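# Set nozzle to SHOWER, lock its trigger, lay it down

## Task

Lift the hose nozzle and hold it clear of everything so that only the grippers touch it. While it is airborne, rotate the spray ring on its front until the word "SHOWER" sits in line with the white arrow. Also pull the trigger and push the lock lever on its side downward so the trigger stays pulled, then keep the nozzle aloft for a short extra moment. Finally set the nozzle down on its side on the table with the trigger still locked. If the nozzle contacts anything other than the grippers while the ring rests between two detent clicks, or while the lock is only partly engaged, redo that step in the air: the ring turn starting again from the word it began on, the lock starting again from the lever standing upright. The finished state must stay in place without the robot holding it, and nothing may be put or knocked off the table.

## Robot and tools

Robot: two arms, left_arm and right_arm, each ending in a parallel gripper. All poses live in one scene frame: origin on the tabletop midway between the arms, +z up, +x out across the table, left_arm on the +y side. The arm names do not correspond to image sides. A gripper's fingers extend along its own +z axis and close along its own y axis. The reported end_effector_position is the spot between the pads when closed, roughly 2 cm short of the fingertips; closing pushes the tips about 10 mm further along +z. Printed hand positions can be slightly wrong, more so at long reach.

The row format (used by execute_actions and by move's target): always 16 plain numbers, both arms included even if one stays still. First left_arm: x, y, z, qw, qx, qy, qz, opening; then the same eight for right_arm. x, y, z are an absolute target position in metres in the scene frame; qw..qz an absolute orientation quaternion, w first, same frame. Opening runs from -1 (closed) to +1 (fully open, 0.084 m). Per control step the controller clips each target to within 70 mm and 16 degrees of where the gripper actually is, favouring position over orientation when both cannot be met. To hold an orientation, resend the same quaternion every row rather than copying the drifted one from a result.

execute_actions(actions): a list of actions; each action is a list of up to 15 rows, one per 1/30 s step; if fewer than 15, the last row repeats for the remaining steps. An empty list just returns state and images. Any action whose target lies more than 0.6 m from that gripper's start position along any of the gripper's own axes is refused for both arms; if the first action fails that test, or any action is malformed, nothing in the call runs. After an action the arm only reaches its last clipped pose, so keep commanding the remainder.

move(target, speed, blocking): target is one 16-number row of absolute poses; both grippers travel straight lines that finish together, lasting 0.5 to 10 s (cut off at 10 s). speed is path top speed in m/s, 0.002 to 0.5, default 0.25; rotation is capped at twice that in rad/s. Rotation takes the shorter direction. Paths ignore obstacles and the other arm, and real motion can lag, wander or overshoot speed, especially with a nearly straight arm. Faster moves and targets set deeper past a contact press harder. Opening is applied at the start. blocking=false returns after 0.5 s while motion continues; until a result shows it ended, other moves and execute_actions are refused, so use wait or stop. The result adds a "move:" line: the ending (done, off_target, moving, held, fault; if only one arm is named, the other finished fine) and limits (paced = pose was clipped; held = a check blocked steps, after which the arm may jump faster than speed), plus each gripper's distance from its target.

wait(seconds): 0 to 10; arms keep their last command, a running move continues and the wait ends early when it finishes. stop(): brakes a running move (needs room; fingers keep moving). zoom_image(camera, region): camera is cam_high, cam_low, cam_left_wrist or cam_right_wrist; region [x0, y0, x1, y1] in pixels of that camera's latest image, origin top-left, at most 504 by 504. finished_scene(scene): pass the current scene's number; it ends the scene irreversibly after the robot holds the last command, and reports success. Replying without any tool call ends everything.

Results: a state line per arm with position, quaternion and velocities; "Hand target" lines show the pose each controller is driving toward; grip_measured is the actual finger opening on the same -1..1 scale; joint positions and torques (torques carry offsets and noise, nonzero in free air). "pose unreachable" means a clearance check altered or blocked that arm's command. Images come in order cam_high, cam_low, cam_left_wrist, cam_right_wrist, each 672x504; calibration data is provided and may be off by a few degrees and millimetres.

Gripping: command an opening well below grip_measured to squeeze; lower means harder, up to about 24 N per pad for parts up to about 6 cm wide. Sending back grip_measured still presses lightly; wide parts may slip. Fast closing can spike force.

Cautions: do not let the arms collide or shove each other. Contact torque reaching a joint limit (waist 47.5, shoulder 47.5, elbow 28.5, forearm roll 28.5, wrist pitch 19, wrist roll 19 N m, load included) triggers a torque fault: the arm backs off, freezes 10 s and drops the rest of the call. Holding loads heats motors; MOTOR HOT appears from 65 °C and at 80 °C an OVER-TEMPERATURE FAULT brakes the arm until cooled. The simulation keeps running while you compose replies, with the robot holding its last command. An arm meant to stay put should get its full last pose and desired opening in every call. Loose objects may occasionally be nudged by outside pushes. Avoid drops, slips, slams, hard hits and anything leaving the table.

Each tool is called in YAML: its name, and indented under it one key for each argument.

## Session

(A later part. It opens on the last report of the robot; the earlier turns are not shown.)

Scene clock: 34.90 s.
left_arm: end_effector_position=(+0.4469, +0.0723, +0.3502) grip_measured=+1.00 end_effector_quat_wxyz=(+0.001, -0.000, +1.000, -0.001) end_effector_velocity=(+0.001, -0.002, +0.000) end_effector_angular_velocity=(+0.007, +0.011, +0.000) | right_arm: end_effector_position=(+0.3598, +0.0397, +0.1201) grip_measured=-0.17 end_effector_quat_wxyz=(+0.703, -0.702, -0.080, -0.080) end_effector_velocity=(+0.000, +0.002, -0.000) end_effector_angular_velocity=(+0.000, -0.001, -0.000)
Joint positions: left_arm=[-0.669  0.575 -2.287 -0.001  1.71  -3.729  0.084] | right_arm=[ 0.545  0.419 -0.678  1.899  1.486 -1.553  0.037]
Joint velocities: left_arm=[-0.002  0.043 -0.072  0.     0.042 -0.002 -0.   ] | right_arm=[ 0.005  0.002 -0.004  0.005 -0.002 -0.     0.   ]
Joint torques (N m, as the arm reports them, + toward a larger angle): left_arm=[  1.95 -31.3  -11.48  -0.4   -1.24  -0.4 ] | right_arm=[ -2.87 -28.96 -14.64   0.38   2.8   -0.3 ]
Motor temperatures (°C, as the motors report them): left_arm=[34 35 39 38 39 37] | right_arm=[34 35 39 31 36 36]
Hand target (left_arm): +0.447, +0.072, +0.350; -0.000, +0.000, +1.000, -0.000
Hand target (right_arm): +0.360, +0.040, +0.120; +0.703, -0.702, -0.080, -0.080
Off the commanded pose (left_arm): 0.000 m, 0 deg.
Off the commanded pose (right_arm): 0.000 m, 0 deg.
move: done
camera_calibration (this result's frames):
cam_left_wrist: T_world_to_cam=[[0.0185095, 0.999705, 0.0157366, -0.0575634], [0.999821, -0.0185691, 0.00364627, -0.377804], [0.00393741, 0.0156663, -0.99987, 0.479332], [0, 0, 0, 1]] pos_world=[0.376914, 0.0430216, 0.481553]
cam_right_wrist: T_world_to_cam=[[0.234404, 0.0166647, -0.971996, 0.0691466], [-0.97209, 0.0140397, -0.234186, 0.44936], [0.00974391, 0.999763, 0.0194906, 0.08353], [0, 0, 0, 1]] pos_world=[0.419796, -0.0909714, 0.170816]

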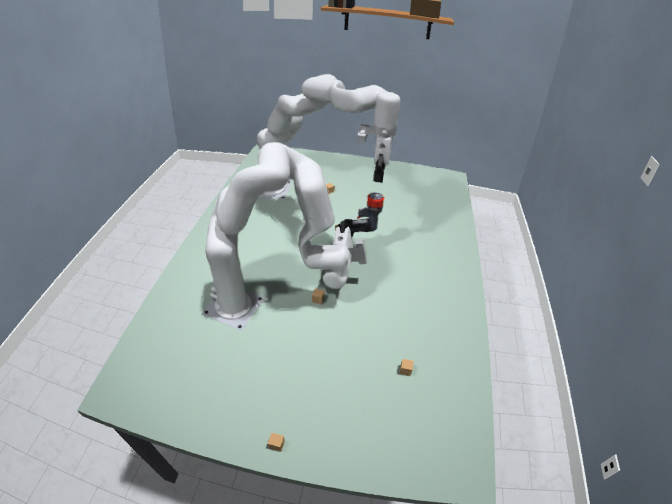

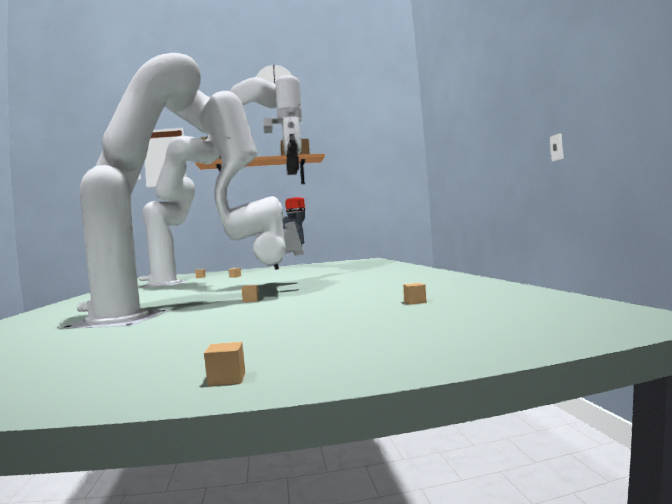

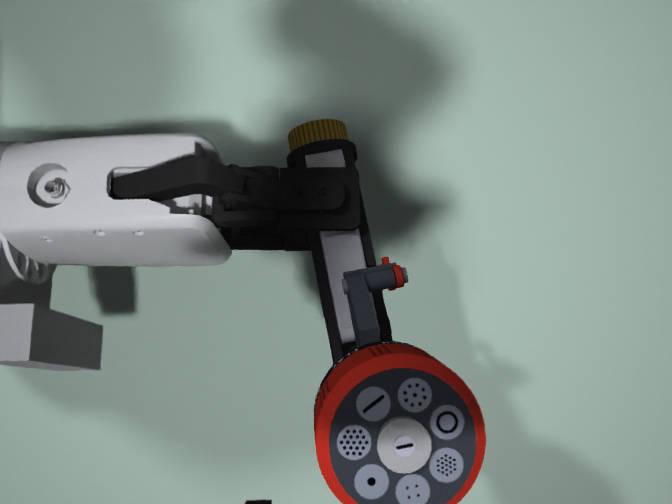

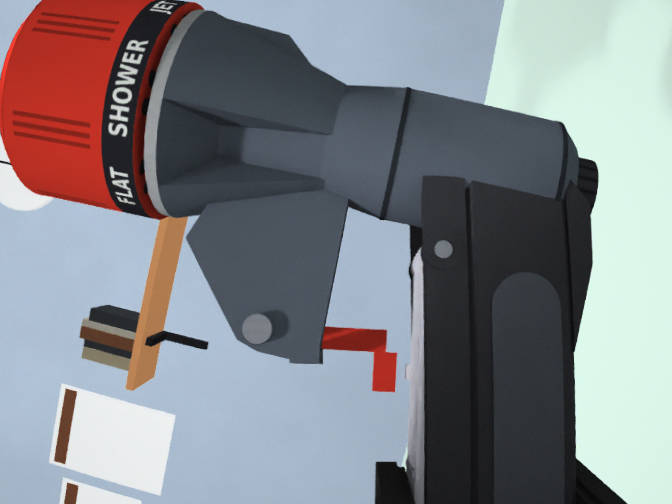

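move:
  target: [0.444,0.064,0.248,0,0,1,0,1,0.36,0.04,0.12,0.7026,-0.7026,-0.08,-0.08,-1]
  speed: 0.08

execute_actions:
  actions:
    - [[0.444,0.064,0.248,0,0,1,0,0.45,0.36,0.04,0.12,0.7026,-0.7026,-0.08,-0.08,-1]]
    - [[0.444,0.064,0.248,0,0,1,0,-0.3,0.36,0.04,0.12,0.7026,-0.7026,-0.08,-0.08,-1]]

move:
  target: [0.444,0.064,0.248,0,0.434,-0.901,0,-0.3,0.36,0.04,0.12,0.7026,-0.7026,-0.08,-0.08,-1]

Scene clock: 37.50 s.
left_arm: end_effector_position=(+0.4442, +0.0639, +0.2485) grip_measured=+1.00 end_effector_quat_wxyz=(+0.000, -0.000, +1.000, -0.000) end_effector_velocity=(-0.000, -0.000, -0.003) end_effector_angular_velocity=(+0.000, -0.000, +0.000) | right_arm: end_effector_position=(+0.3600, +0.0400, +0.1200) grip_measured=-0.17 end_effector_quat_wxyz=(+0.703, -0.703, -0.080, -0.080) end_effector_velocity=(-0.000, -0.000, +0.000) end_effector_angular_velocity=(+0.000, -0.001, -0.000)
Joint positions: left_arm=[-0.683  0.483 -1.848 -0.     1.365 -3.743  0.084] | right_arm=[ 0.546  0.42  -0.679  1.899  1.485 -1.553  0.037]
Joint velocities: left_arm=[-0.   -0.    0.01  0.   -0.01 -0.   -0.  ] | right_arm=[-0.    -0.001  0.     0.    -0.    -0.    -0.   ]
Joint torques (N m, as the arm reports them, + toward a larger angle): left_arm=[  1.97 -30.52 -12.34  -0.43  -1.11  -0.36] | right_arm=[ -1.77 -28.8  -14.41   0.11   2.89  -0.39]
Motor temperatures (°C, as the motors report them): left_arm=[34 35 39 38 39 37] | right_arm=[34 35 39 31 36 36]
Hand target (left_arm): +0.444, +0.064, +0.248; -0.000, -0.000, +1.000, -0.000
Hand target (right_arm): +0.360, +0.040, +0.120; +0.703, -0.703, -0.080, -0.080
Off the commanded pose (left_arm): 0.001 m, 0 deg.
Off the commanded pose (right_arm): 0.000 m, 0 deg.
move: done
camera_calibration (this result's frames):
cam_left_wrist: T_world_to_cam=[[0.0187066, 0.999681, 0.016947, -0.0479168], [0.999821, -0.018753, 0.00258818, -0.374606], [0.00290516, 0.0168955, -0.999853, 0.378166], [0, 0, 0, 1]] pos_world=[0.374337, 0.0344872, 0.379892]
cam_right_wrist: T_world_to_cam=[[0.234564, 0.0164705, -0.971961, 0.0689442], [-0.972054, 0.0138073, -0.234353, 0.449557], [0.00956026, 0.999769, 0.0192489, 0.0833342], [0, 0, 0, 1]] pos_world=[0.420025, -0.0906577, 0.170762]

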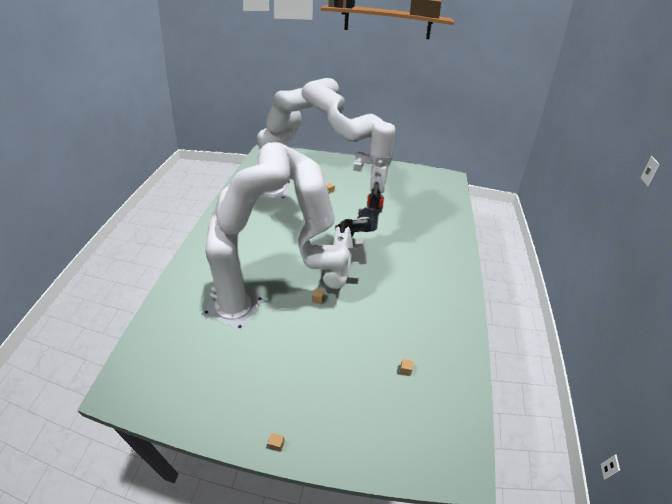

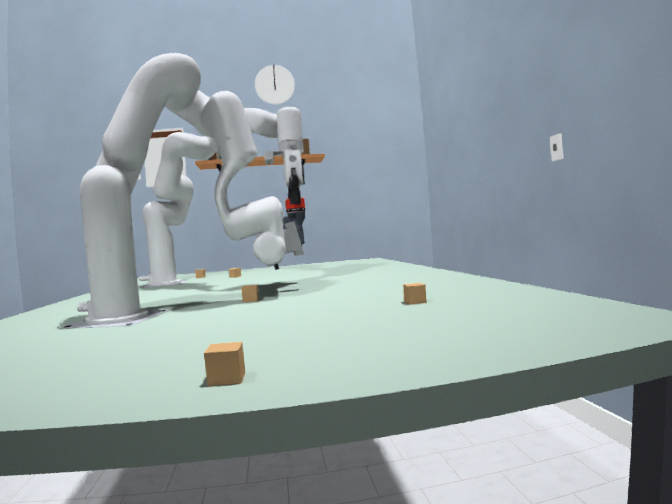

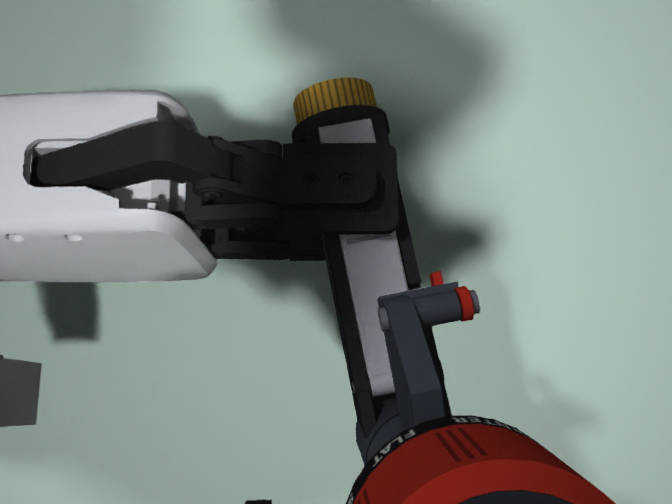

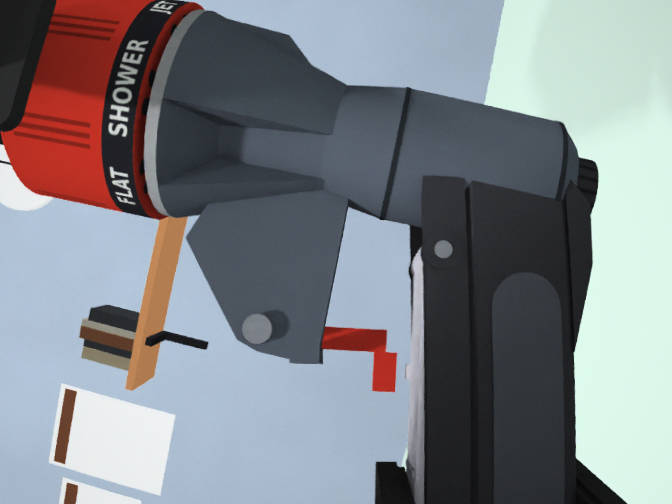

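Scene clock: 38.50 s.
left_arm: end_effector_position=(+0.4440, +0.0640, +0.2481) grip_measured=+0.33 end_effector_quat_wxyz=(+0.000, -0.000, +1.000, -0.000) end_effector_velocity=(+0.000, +0.000, -0.000) end_effector_angular_velocity=(-0.000, -0.000, +0.001) | right_arm: end_effector_position=(+0.3600, +0.0400, +0.1199) grip_measured=-0.17 end_effector_quat_wxyz=(+0.703, -0.703, -0.080, -0.080) end_effector_velocity=(-0.001, -0.000, -0.000) end_effector_angular_velocity=(-0.001, +0.002, -0.000)
Joint positions: left_arm=[-0.683  0.483 -1.846  0.     1.363 -3.743  0.058] | right_arm=[ 0.546  0.42  -0.679  1.899  1.485 -1.552  0.037]
Joint velocities: left_arm=[ 0.  0.  0. -0. -0. -0.  0.] | right_arm=[ 0.    -0.     0.002  0.    -0.     0.     0.   ]
Joint torques (N m, as the arm reports them, + toward a larger angle): left_arm=[  1.72 -30.06 -12.06  -0.49  -1.2   -0.44] | right_arm=[ -2.18 -29.13 -14.55   0.33   2.88  -0.3 ]
Motor temperatures (°C, as the motors report them): left_arm=[34 35 39 38 39 37] | right_arm=[34 35 39 31 36 36]
Hand target (left_arm): +0.444, +0.064, +0.248; -0.000, +0.000, +1.000, -0.000
Hand target (right_arm): +0.360, +0.040, +0.120; +0.703, -0.703, -0.080, -0.080
Off the commanded pose (left_arm): 0.000 m, 0 deg.
Off the commanded pose (right_arm): 0.000 m, 0 deg.
camera_calibration (this result's frames):
cam_left_wrist: T_world_to_cam=[[0.0187495, 0.999677, 0.0171653, -0.0480683], [0.99982, -0.0187938, 0.00241982, -0.374413], [0.00274164, 0.0171168, -0.99985, 0.377779], [0, 0, 0, 1]] pos_world=[0.374211, 0.0345497, 0.379453]
cam_right_wrist: T_world_to_cam=[[0.234428, 0.0163587, -0.971996, 0.068948], [-0.972086, 0.0138068, -0.234217, 0.449515], [0.00958866, 0.999771, 0.0191387, 0.0833609], [0, 0, 0, 1]] pos_world=[0.420005, -0.090676, 0.170706]

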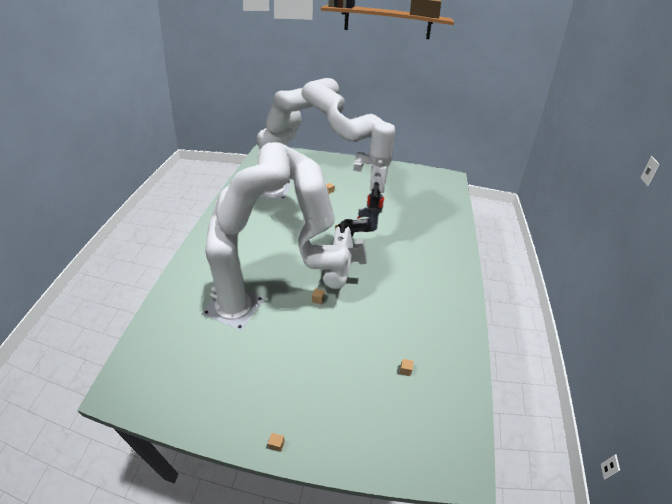

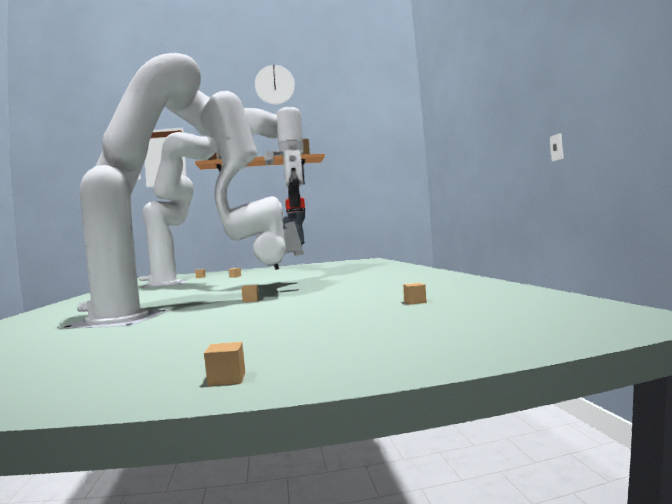

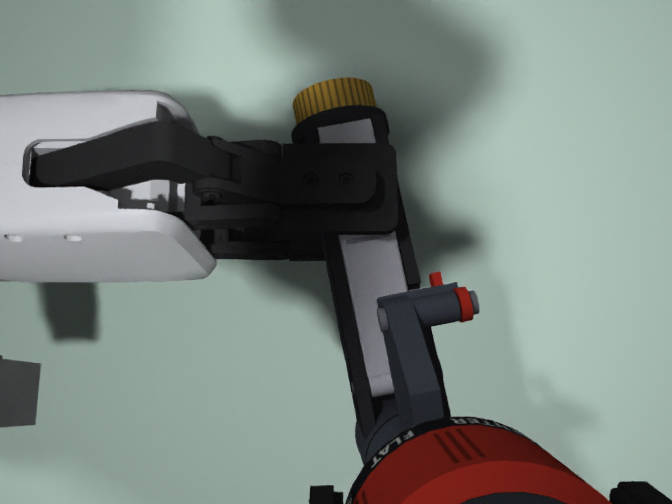

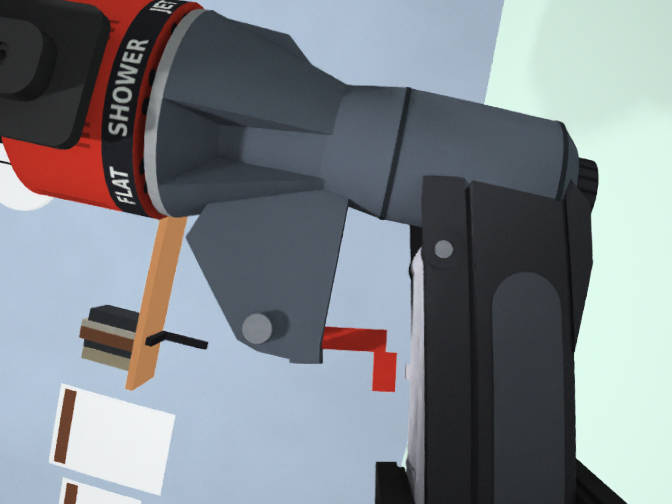

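Scene clock: 40.83 s.
left_arm: end_effector_position=(+0.4441, +0.0640, +0.2481) grip_measured=+0.33 end_effector_quat_wxyz=(+0.000, -0.434, +0.901, -0.000) end_effector_velocity=(+0.000, +0.001, +0.000) end_effector_angular_velocity=(+0.001, -0.001, +0.012) | right_arm: end_effector_position=(+0.3599, +0.0400, +0.1200) grip_measured=-0.17 end_effector_quat_wxyz=(+0.703, -0.703, -0.080, -0.080) end_effector_velocity=(-0.001, -0.000, -0.001) end_effector_angular_velocity=(-0.001, +0.002, -0.000)
Joint positions: left_arm=[-0.683  0.483 -1.846 -0.     1.363 -4.639  0.058] | right_arm=[ 0.546  0.42  -0.679  1.899  1.486 -1.553  0.037]
Joint velocities: left_arm=[ 0.001  0.    -0.     0.001 -0.    -0.011 -0.   ] | right_arm=[-0.     0.     0.002  0.    -0.     0.     0.   ]
Joint torques (N m, as the arm reports them, + toward a larger angle): left_arm=[  1.89 -30.25 -11.6   -0.26   0.13  -0.43] | right_arm=[ -3.85 -29.26 -15.19   1.26   2.17  -0.22]
Motor temperatures (°C, as the motors report them): left_arm=[34 35 39 38 39 37] | right_arm=[34 35 39 31 36 36]
Hand target (left_arm): +0.444, +0.064, +0.248; -0.000, -0.434, +0.901, -0.000
Hand target (right_arm): +0.360, +0.040, +0.120; +0.703, -0.703, -0.080, -0.080
Off the commanded pose (left_arm): 0.000 m, 0 deg.
Off the commanded pose (right_arm): 0.000 m, 0 deg.
move: done
camera_calibration (this result's frames):
cam_left_wrist: T_world_to_cam=[[-0.769401, 0.638541, 0.01698, 0.325085], [0.638661, 0.769485, 0.00224731, -0.264509], [-0.0116309, 0.0125735, -0.999853, 0.384432], [0, 0, 0, 1]] pos_world=[0.423523, -0.00887813, 0.379451]
cam_right_wrist: T_world_to_cam=[[0.234524, 0.0165065, -0.97197, 0.0689566], [-0.972065, 0.013596, -0.234316, 0.449461], [0.0093472, 0.999771, 0.019234, 0.0833944], [0, 0, 0, 1]] pos_world=[0.419954, -0.0906244, 0.170736]

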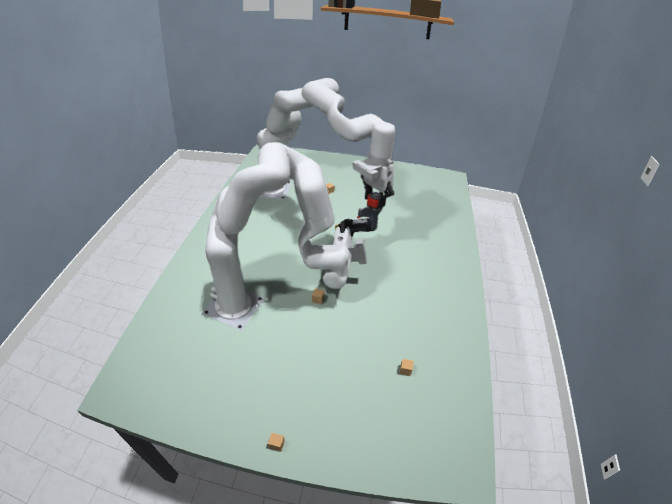

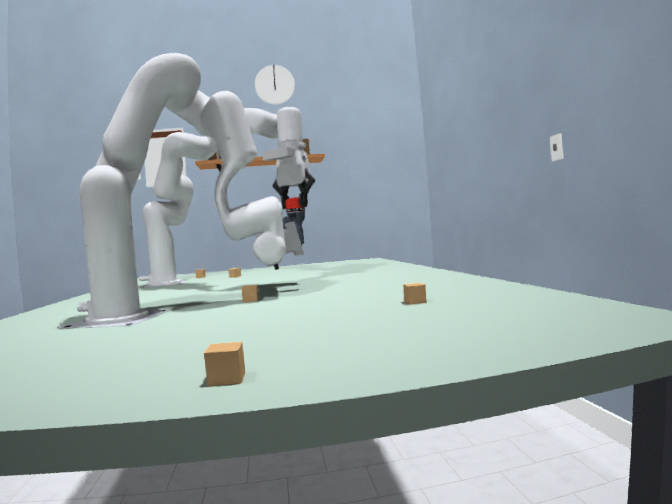

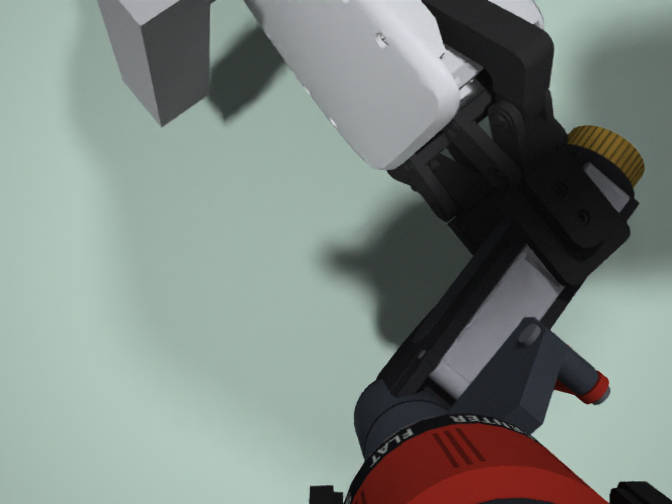

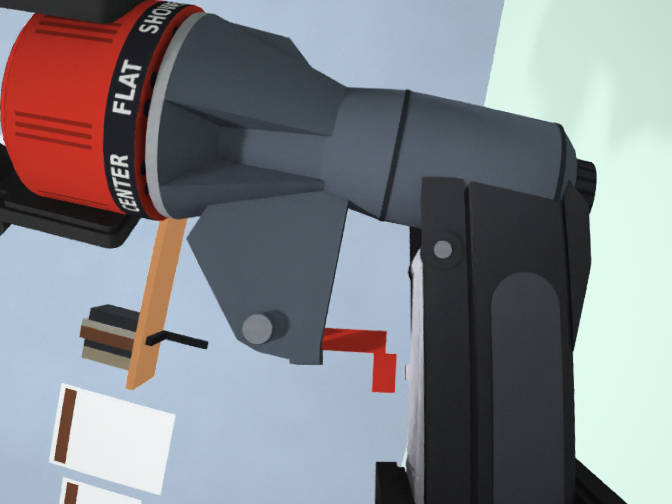

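move:
  target: [0.445,0.064,0.248,0,0.786,-0.618,0,-0.3,0.36,0.04,0.12,0.7026,-0.7026,-0.08,-0.08,-1]

execute_actions:
  actions:
    - [[0.445,0.064,0.248,0,0.786,-0.618,0,1,0.36,0.04,0.12,0.7026,-0.7026,-0.08,-0.08,-1]]

move:
  target: [0.445,0.064,0.33,0,0.786,-0.618,0,1,0.36,0.04,0.12,0.7026,-0.7026,-0.08,-0.08,-1]

move:
  target: [0.38,0.35,0.38,0,0.786,-0.618,0,1,0.42,-0.10,0.08,0,0.9925,0,0.122,-1]
  speed: 0.3

Scene clock: 44.17 s.
left_arm: end_effector_position=(+0.4450, +0.0640, +0.2480) grip_measured=+0.32 end_effector_quat_wxyz=(+0.000, +0.786, -0.619, +0.000) end_effector_velocity=(+0.001, +0.001, +0.000) end_effector_angular_velocity=(+0.001, -0.001, +0.012) | right_arm: end_effector_position=(+0.3600, +0.0400, +0.1200) grip_measured=-0.17 end_effector_quat_wxyz=(+0.703, -0.703, -0.080, -0.080) end_effector_velocity=(-0.001, -0.000, -0.001) end_effector_angular_velocity=(-0.001, +0.002, -0.000)
Joint positions: left_arm=[-0.682  0.486 -1.852 -0.     1.365 -5.55   0.058] | right_arm=[ 0.546  0.42  -0.679  1.899  1.485 -1.552  0.037]
Joint velocities: left_arm=[ 0.001  0.    -0.     0.001 -0.    -0.011 -0.   ] | right_arm=[ 0.     0.001  0.002  0.    -0.    -0.001  0.   ]
Joint torques (N m, as the arm reports them, + toward a larger angle): left_arm=[  1.4  -29.11 -11.27  -0.28  -1.08  -0.59] | right_arm=[ -3.28 -30.02 -16.13   0.94   3.4    0.17]
Motor temperatures (°C, as the motors report them): left_arm=[34 35 40 38 39 37] | right_arm=[34 35 39 31 36 36]
Hand target (left_arm): +0.445, +0.064, +0.248; +0.000, +0.786, -0.618, +0.000
Hand target (right_arm): +0.360, +0.040, +0.120; +0.703, -0.703, -0.080, -0.080
Off the commanded pose (left_arm): 0.000 m, 0 deg.
Off the commanded pose (right_arm): 0.000 m, 0 deg.
move: done
camera_calibration (this result's frames):
cam_left_wrist: T_world_to_cam=[[-0.976113, -0.216574, 0.0172848, 0.472429], [-0.216569, 0.976265, 0.00215095, 0.102314], [-0.0173404, -0.00164379, -0.999848, 0.387865], [0, 0, 0, 1]] pos_world=[0.490028, 0.00306805, 0.379421]
cam_right_wrist: T_world_to_cam=[[0.234484, 0.0164593, -0.971981, 0.0689623], [-0.972073, 0.0138078, -0.234272, 0.449544], [0.00956499, 0.999769, 0.0192374, 0.0833404], [0, 0, 0, 1]] pos_world=[0.420022, -0.0906634, 0.170742]

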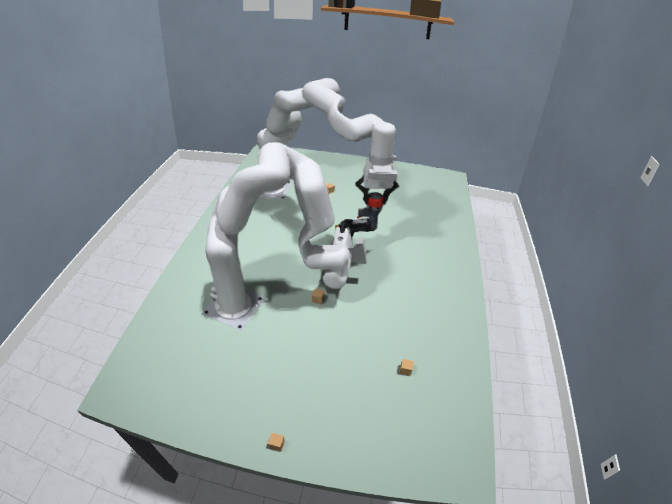

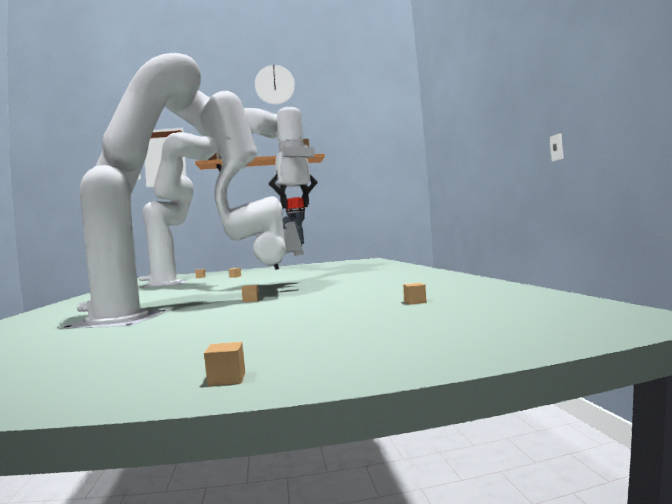

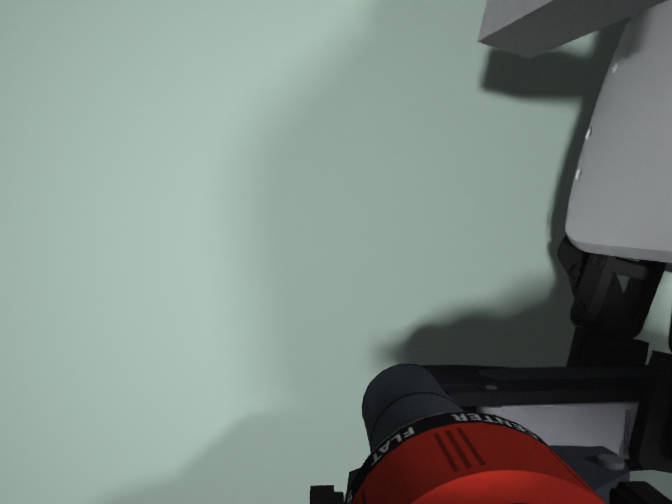

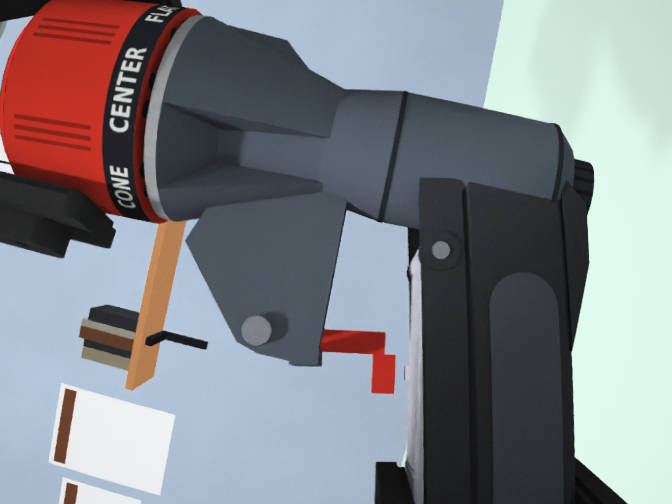

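Scene clock: 44.67 s.
left_arm: end_effector_position=(+0.4450, +0.0640, +0.2479) grip_measured=+1.00 end_effector_quat_wxyz=(-0.000, +0.786, -0.618, -0.000) end_effector_velocity=(-0.000, -0.000, +0.000) end_effector_angular_velocity=(-0.000, +0.000, -0.000) | right_arm: end_effector_position=(+0.3601, +0.0400, +0.1201) grip_measured=-0.17 end_effector_quat_wxyz=(+0.703, -0.703, -0.080, -0.080) end_effector_velocity=(-0.000, +0.000, -0.001) end_effector_angular_velocity=(-0.001, +0.001, +0.001)
Joint positions: left_arm=[-0.682  0.487 -1.852  0.     1.365 -5.551  0.084] | right_arm=[ 0.545  0.42  -0.679  1.899  1.486 -1.552  0.037]
Joint velocities: left_arm=[-0.    -0.    -0.001 -0.     0.     0.     0.001] | right_arm=[ 0.001  0.001  0.    -0.001 -0.001 -0.001  0.   ]
Joint torques (N m, as the arm reports them, + toward a larger angle): left_arm=[  1.66 -30.61 -12.46  -0.55  -1.3   -0.37] | right_arm=[ -2.39 -29.41 -14.9   -0.15   2.86  -0.39]
Motor temperatures (°C, as the motors report them): left_arm=[34 35 40 38 39 37] | right_arm=[34 35 39 31 36 36]
Hand target (left_arm): +0.445, +0.064, +0.248; +0.000, +0.786, -0.618, -0.000
Hand target (right_arm): +0.360, +0.040, +0.120; +0.703, -0.703, -0.080, -0.080
Off the commanded pose (left_arm): 0.000 m, 0 deg.
Off the commanded pose (right_arm): 0.000 m, 0 deg.
camera_calibration (this result's frames):
cam_left_wrist: T_world_to_cam=[[-0.975884, -0.217592, 0.0174183, 0.472326], [-0.217582, 0.976039, 0.00249755, 0.102655], [-0.0175444, -0.00135259, -0.999845, 0.387786], [0, 0, 0, 1]] pos_world=[0.490075, 0.00310403, 0.379242]
cam_right_wrist: T_world_to_cam=[[0.234641, 0.0166169, -0.97194, 0.0689804], [-0.972034, 0.0139752, -0.234425, 0.449658], [0.00968766, 0.999764, 0.0194314, 0.0832631], [0, 0, 0, 1]] pos_world=[0.42009, -0.0906737, 0.170838]

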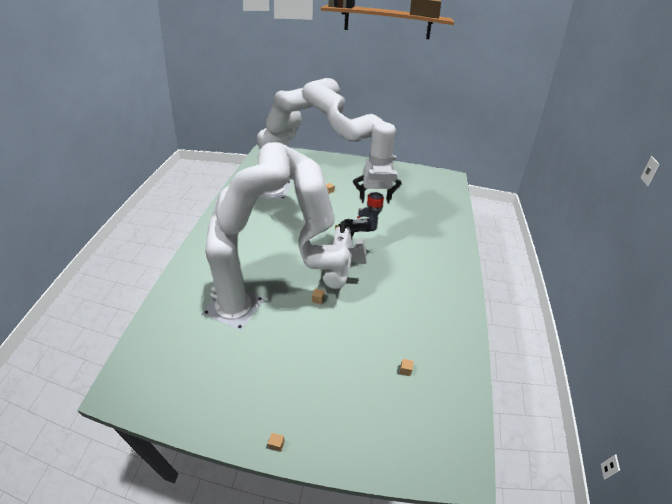

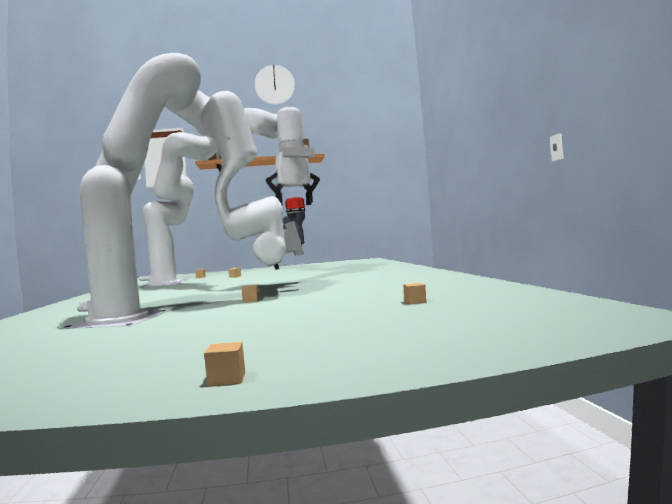

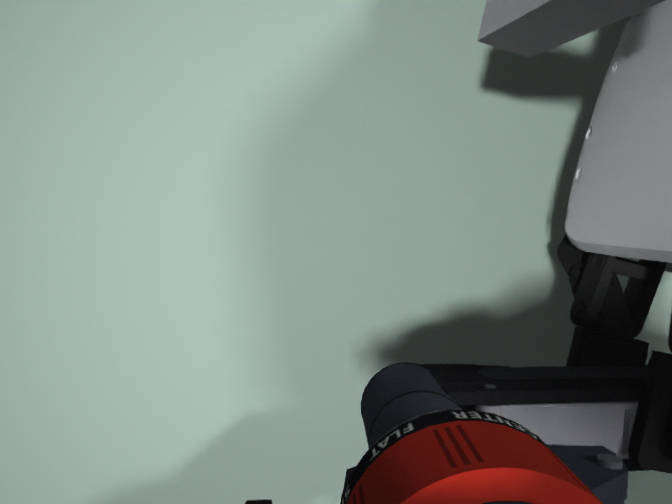

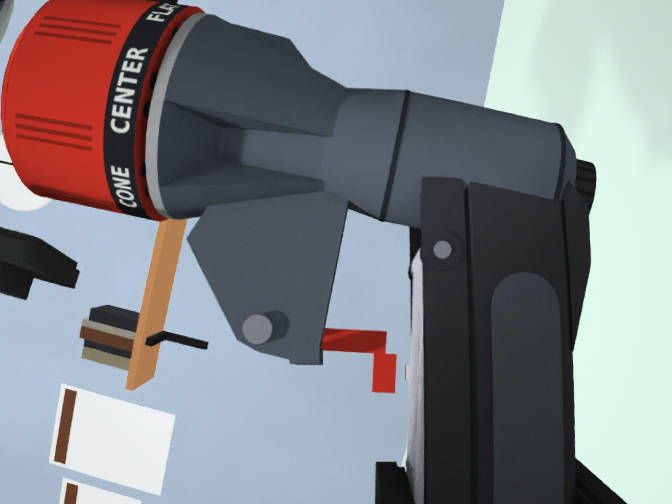

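Scene clock: 45.73 s.
left_arm: end_effector_position=(+0.4448, +0.0641, +0.3297) grip_measured=+1.00 end_effector_quat_wxyz=(-0.000, +0.786, -0.618, +0.000) end_effector_velocity=(+0.001, +0.000, +0.003) end_effector_angular_velocity=(+0.002, +0.003, +0.000) | right_arm: end_effector_position=(+0.3600, +0.0400, +0.1200) grip_measured=-0.17 end_effector_quat_wxyz=(+0.703, -0.703, -0.080, -0.080) end_effector_velocity=(-0.000, -0.000, -0.000) end_effector_angular_velocity=(-0.000, +0.001, +0.000)
Joint positions: left_arm=[-0.682  0.55  -2.186  0.     1.636 -5.551  0.084] | right_arm=[ 0.546  0.42  -0.679  1.899  1.485 -1.553  0.037]
Joint velocities: left_arm=[ 0.001  0.015 -0.033  0.     0.021  0.    -0.   ] | right_arm=[-0.     0.001  0.    -0.    -0.    -0.     0.   ]
Joint torques (N m, as the arm reports them, + toward a larger angle): left_arm=[  1.68 -30.78 -11.58  -0.48  -1.34  -0.41] | right_arm=[ -2.27 -28.85 -14.81   0.26   2.82  -0.49]
Motor temperatures (°C, as the motors report them): left_arm=[34 35 40 38 39 37] | right_arm=[34 35 39 31 36 36]
Hand target (left_arm): +0.445, +0.064, +0.330; -0.000, +0.786, -0.618, +0.000
Hand target (right_arm): +0.360, +0.040, +0.120; +0.703, -0.703, -0.080, -0.080
Off the commanded pose (left_arm): 0.000 m, 0 deg.
Off the commanded pose (right_arm): 0.000 m, 0 deg.
move: done
camera_calibration (this result's frames):
cam_left_wrist: T_world_to_cam=[[-0.975893, -0.217587, 0.0169938, 0.470942], [-0.217584, 0.976039, 0.00201402, 0.102473], [-0.0170248, -0.00173211, -0.999854, 0.469389], [0, 0, 0, 1]] pos_world=[0.489877, 0.00326616, 0.461111]
cam_right_wrist: T_world_to_cam=[[0.234565, 0.0164691, -0.971961, 0.0689426], [-0.972053, 0.0138075, -0.234354, 0.449558], [0.00956079, 0.999769, 0.0192476, 0.0833352], [0, 0, 0, 1]] pos_world=[0.420026, -0.0906587, 0.170761]

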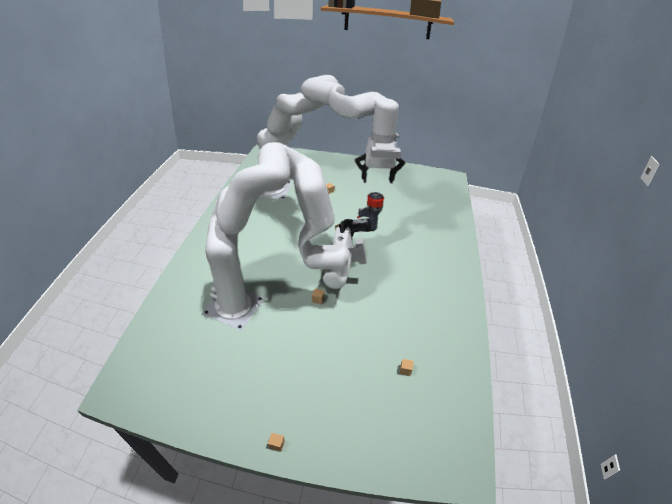

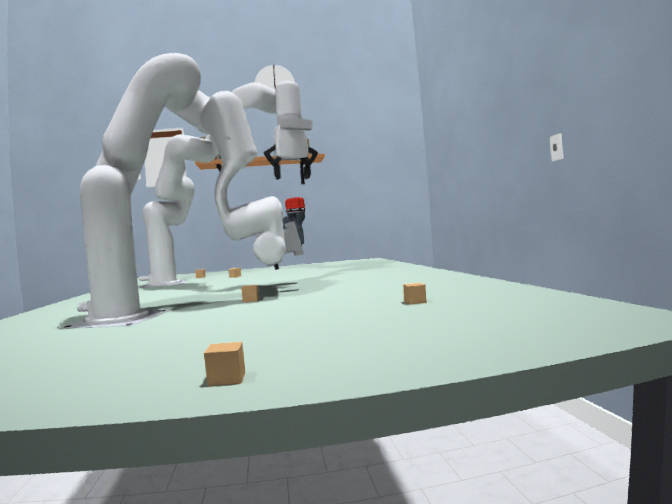

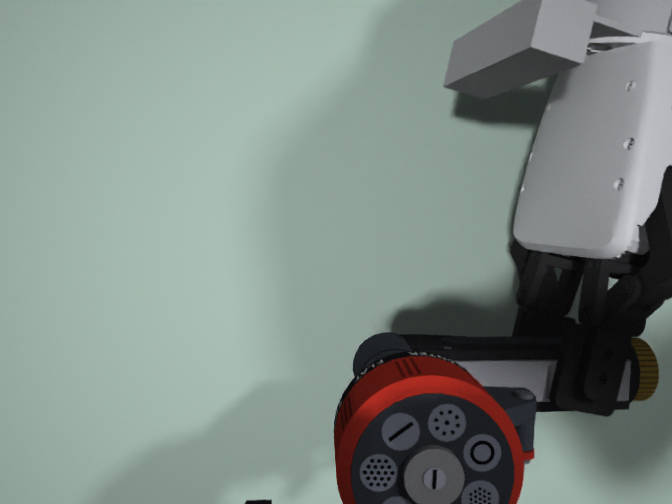

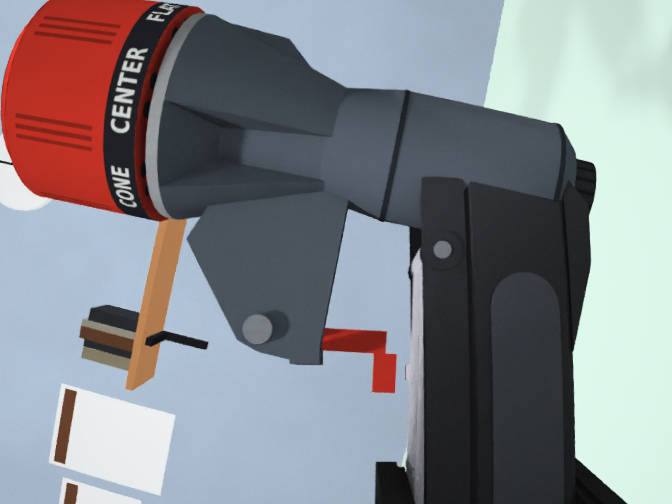

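Scene clock: 49.90 s.
left_arm: end_effector_position=(+0.3802, +0.3503, +0.3795) grip_measured=+1.00 end_effector_quat_wxyz=(-0.001, +0.786, -0.618, -0.000) end_effector_velocity=(-0.000, +0.000, +0.000) end_effector_angular_velocity=(+0.000, +0.000, +0.000) | right_arm: end_effector_position=(+0.4206, -0.0998, +0.0800) grip_measured=-0.18 end_effector_quat_wxyz=(-0.001, +0.993, +0.001, +0.121) end_effector_velocity=(-0.001, +0.000, -0.000) end_effector_angular_velocity=(-0.012, -0.004, -0.006)
Joint positions: left_arm=[-0.213 -0.113 -1.451  0.002  1.564 -5.081  0.084] | right_arm=[ 0.745  0.037 -0.641 -0.307  0.412  0.805  0.036]
Joint velocities: left_arm=[ 0. -0. -0.  0.  0. -0. -0.] | right_arm=[ 0.005  0.002 -0.004 -0.03   0.009  0.035 -0.   ]
Joint torques (N m, as the arm reports them, + toward a larger angle): left_arm=[  1.95 -18.36 -11.94  -0.47  -1.2   -0.41] | right_arm=[ -2.43 -26.12 -22.7   -0.4   -3.11  -0.18]
Motor temperatures (°C, as the motors report them): left_arm=[34 35 40 38 39 37] | right_arm=[34 35 39 31 36 36]
Hand target (left_arm): +0.380, +0.350, +0.380; -0.001, +0.786, -0.618, -0.000
Hand target (right_arm): +0.421, -0.100, +0.080; -0.000, +0.993, +0.001, +0.121
Off the commanded pose (left_arm): 0.001 m, 0 deg.
Off the commanded pose (right_arm): 0.001 m, 0 deg.
move: done; limits=paced
camera_calibration (this result's frames):
cam_left_wrist: T_world_to_cam=[[-0.975894, -0.217661, 0.0159431, 0.469732], [-0.217622, 0.976024, 0.00414944, -0.19179], [-0.016464, 0.000579845, -0.999864, 0.51758], [0, 0, 0, 1]] pos_world=[0.425192, 0.289134, 0.510817]
cam_right_wrist: T_world_to_cam=[[0.0164852, -0.999751, -0.0150414, -0.0681373], [-0.967432, -0.0121483, -0.252838, 0.497949], [0.252592, 0.0187196, -0.967392, 0.102135], [0, 0, 0, 1]] pos_world=[0.457056, -0.063983, 0.22368]

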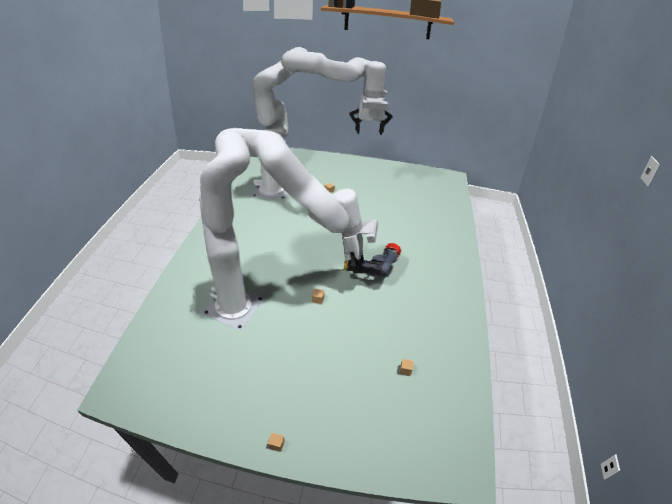

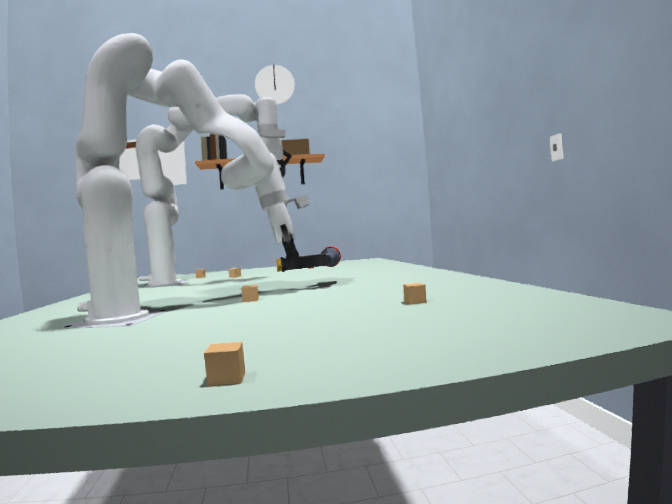

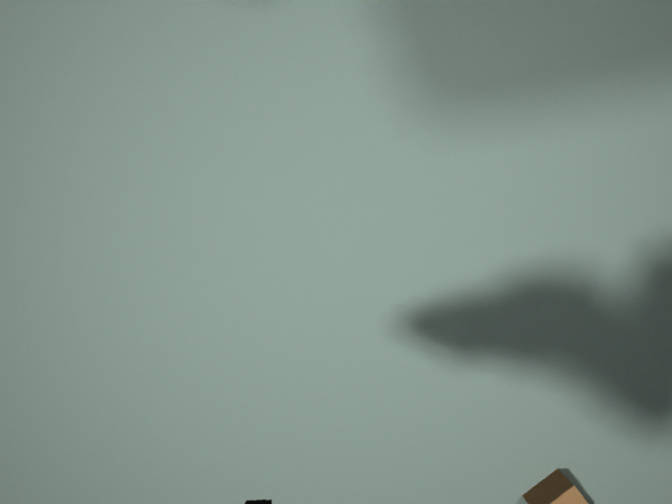

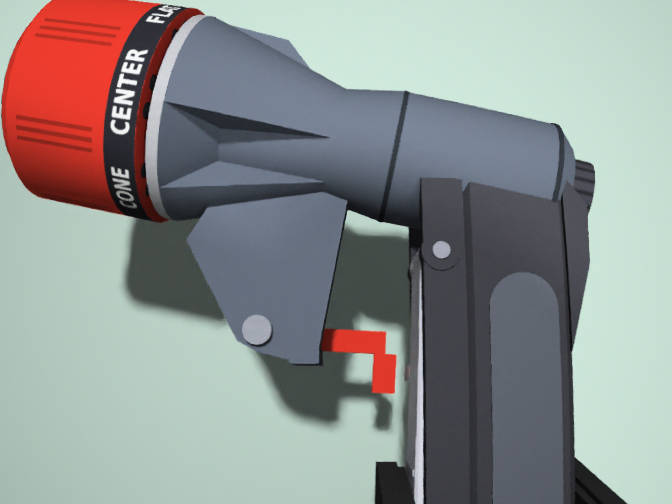

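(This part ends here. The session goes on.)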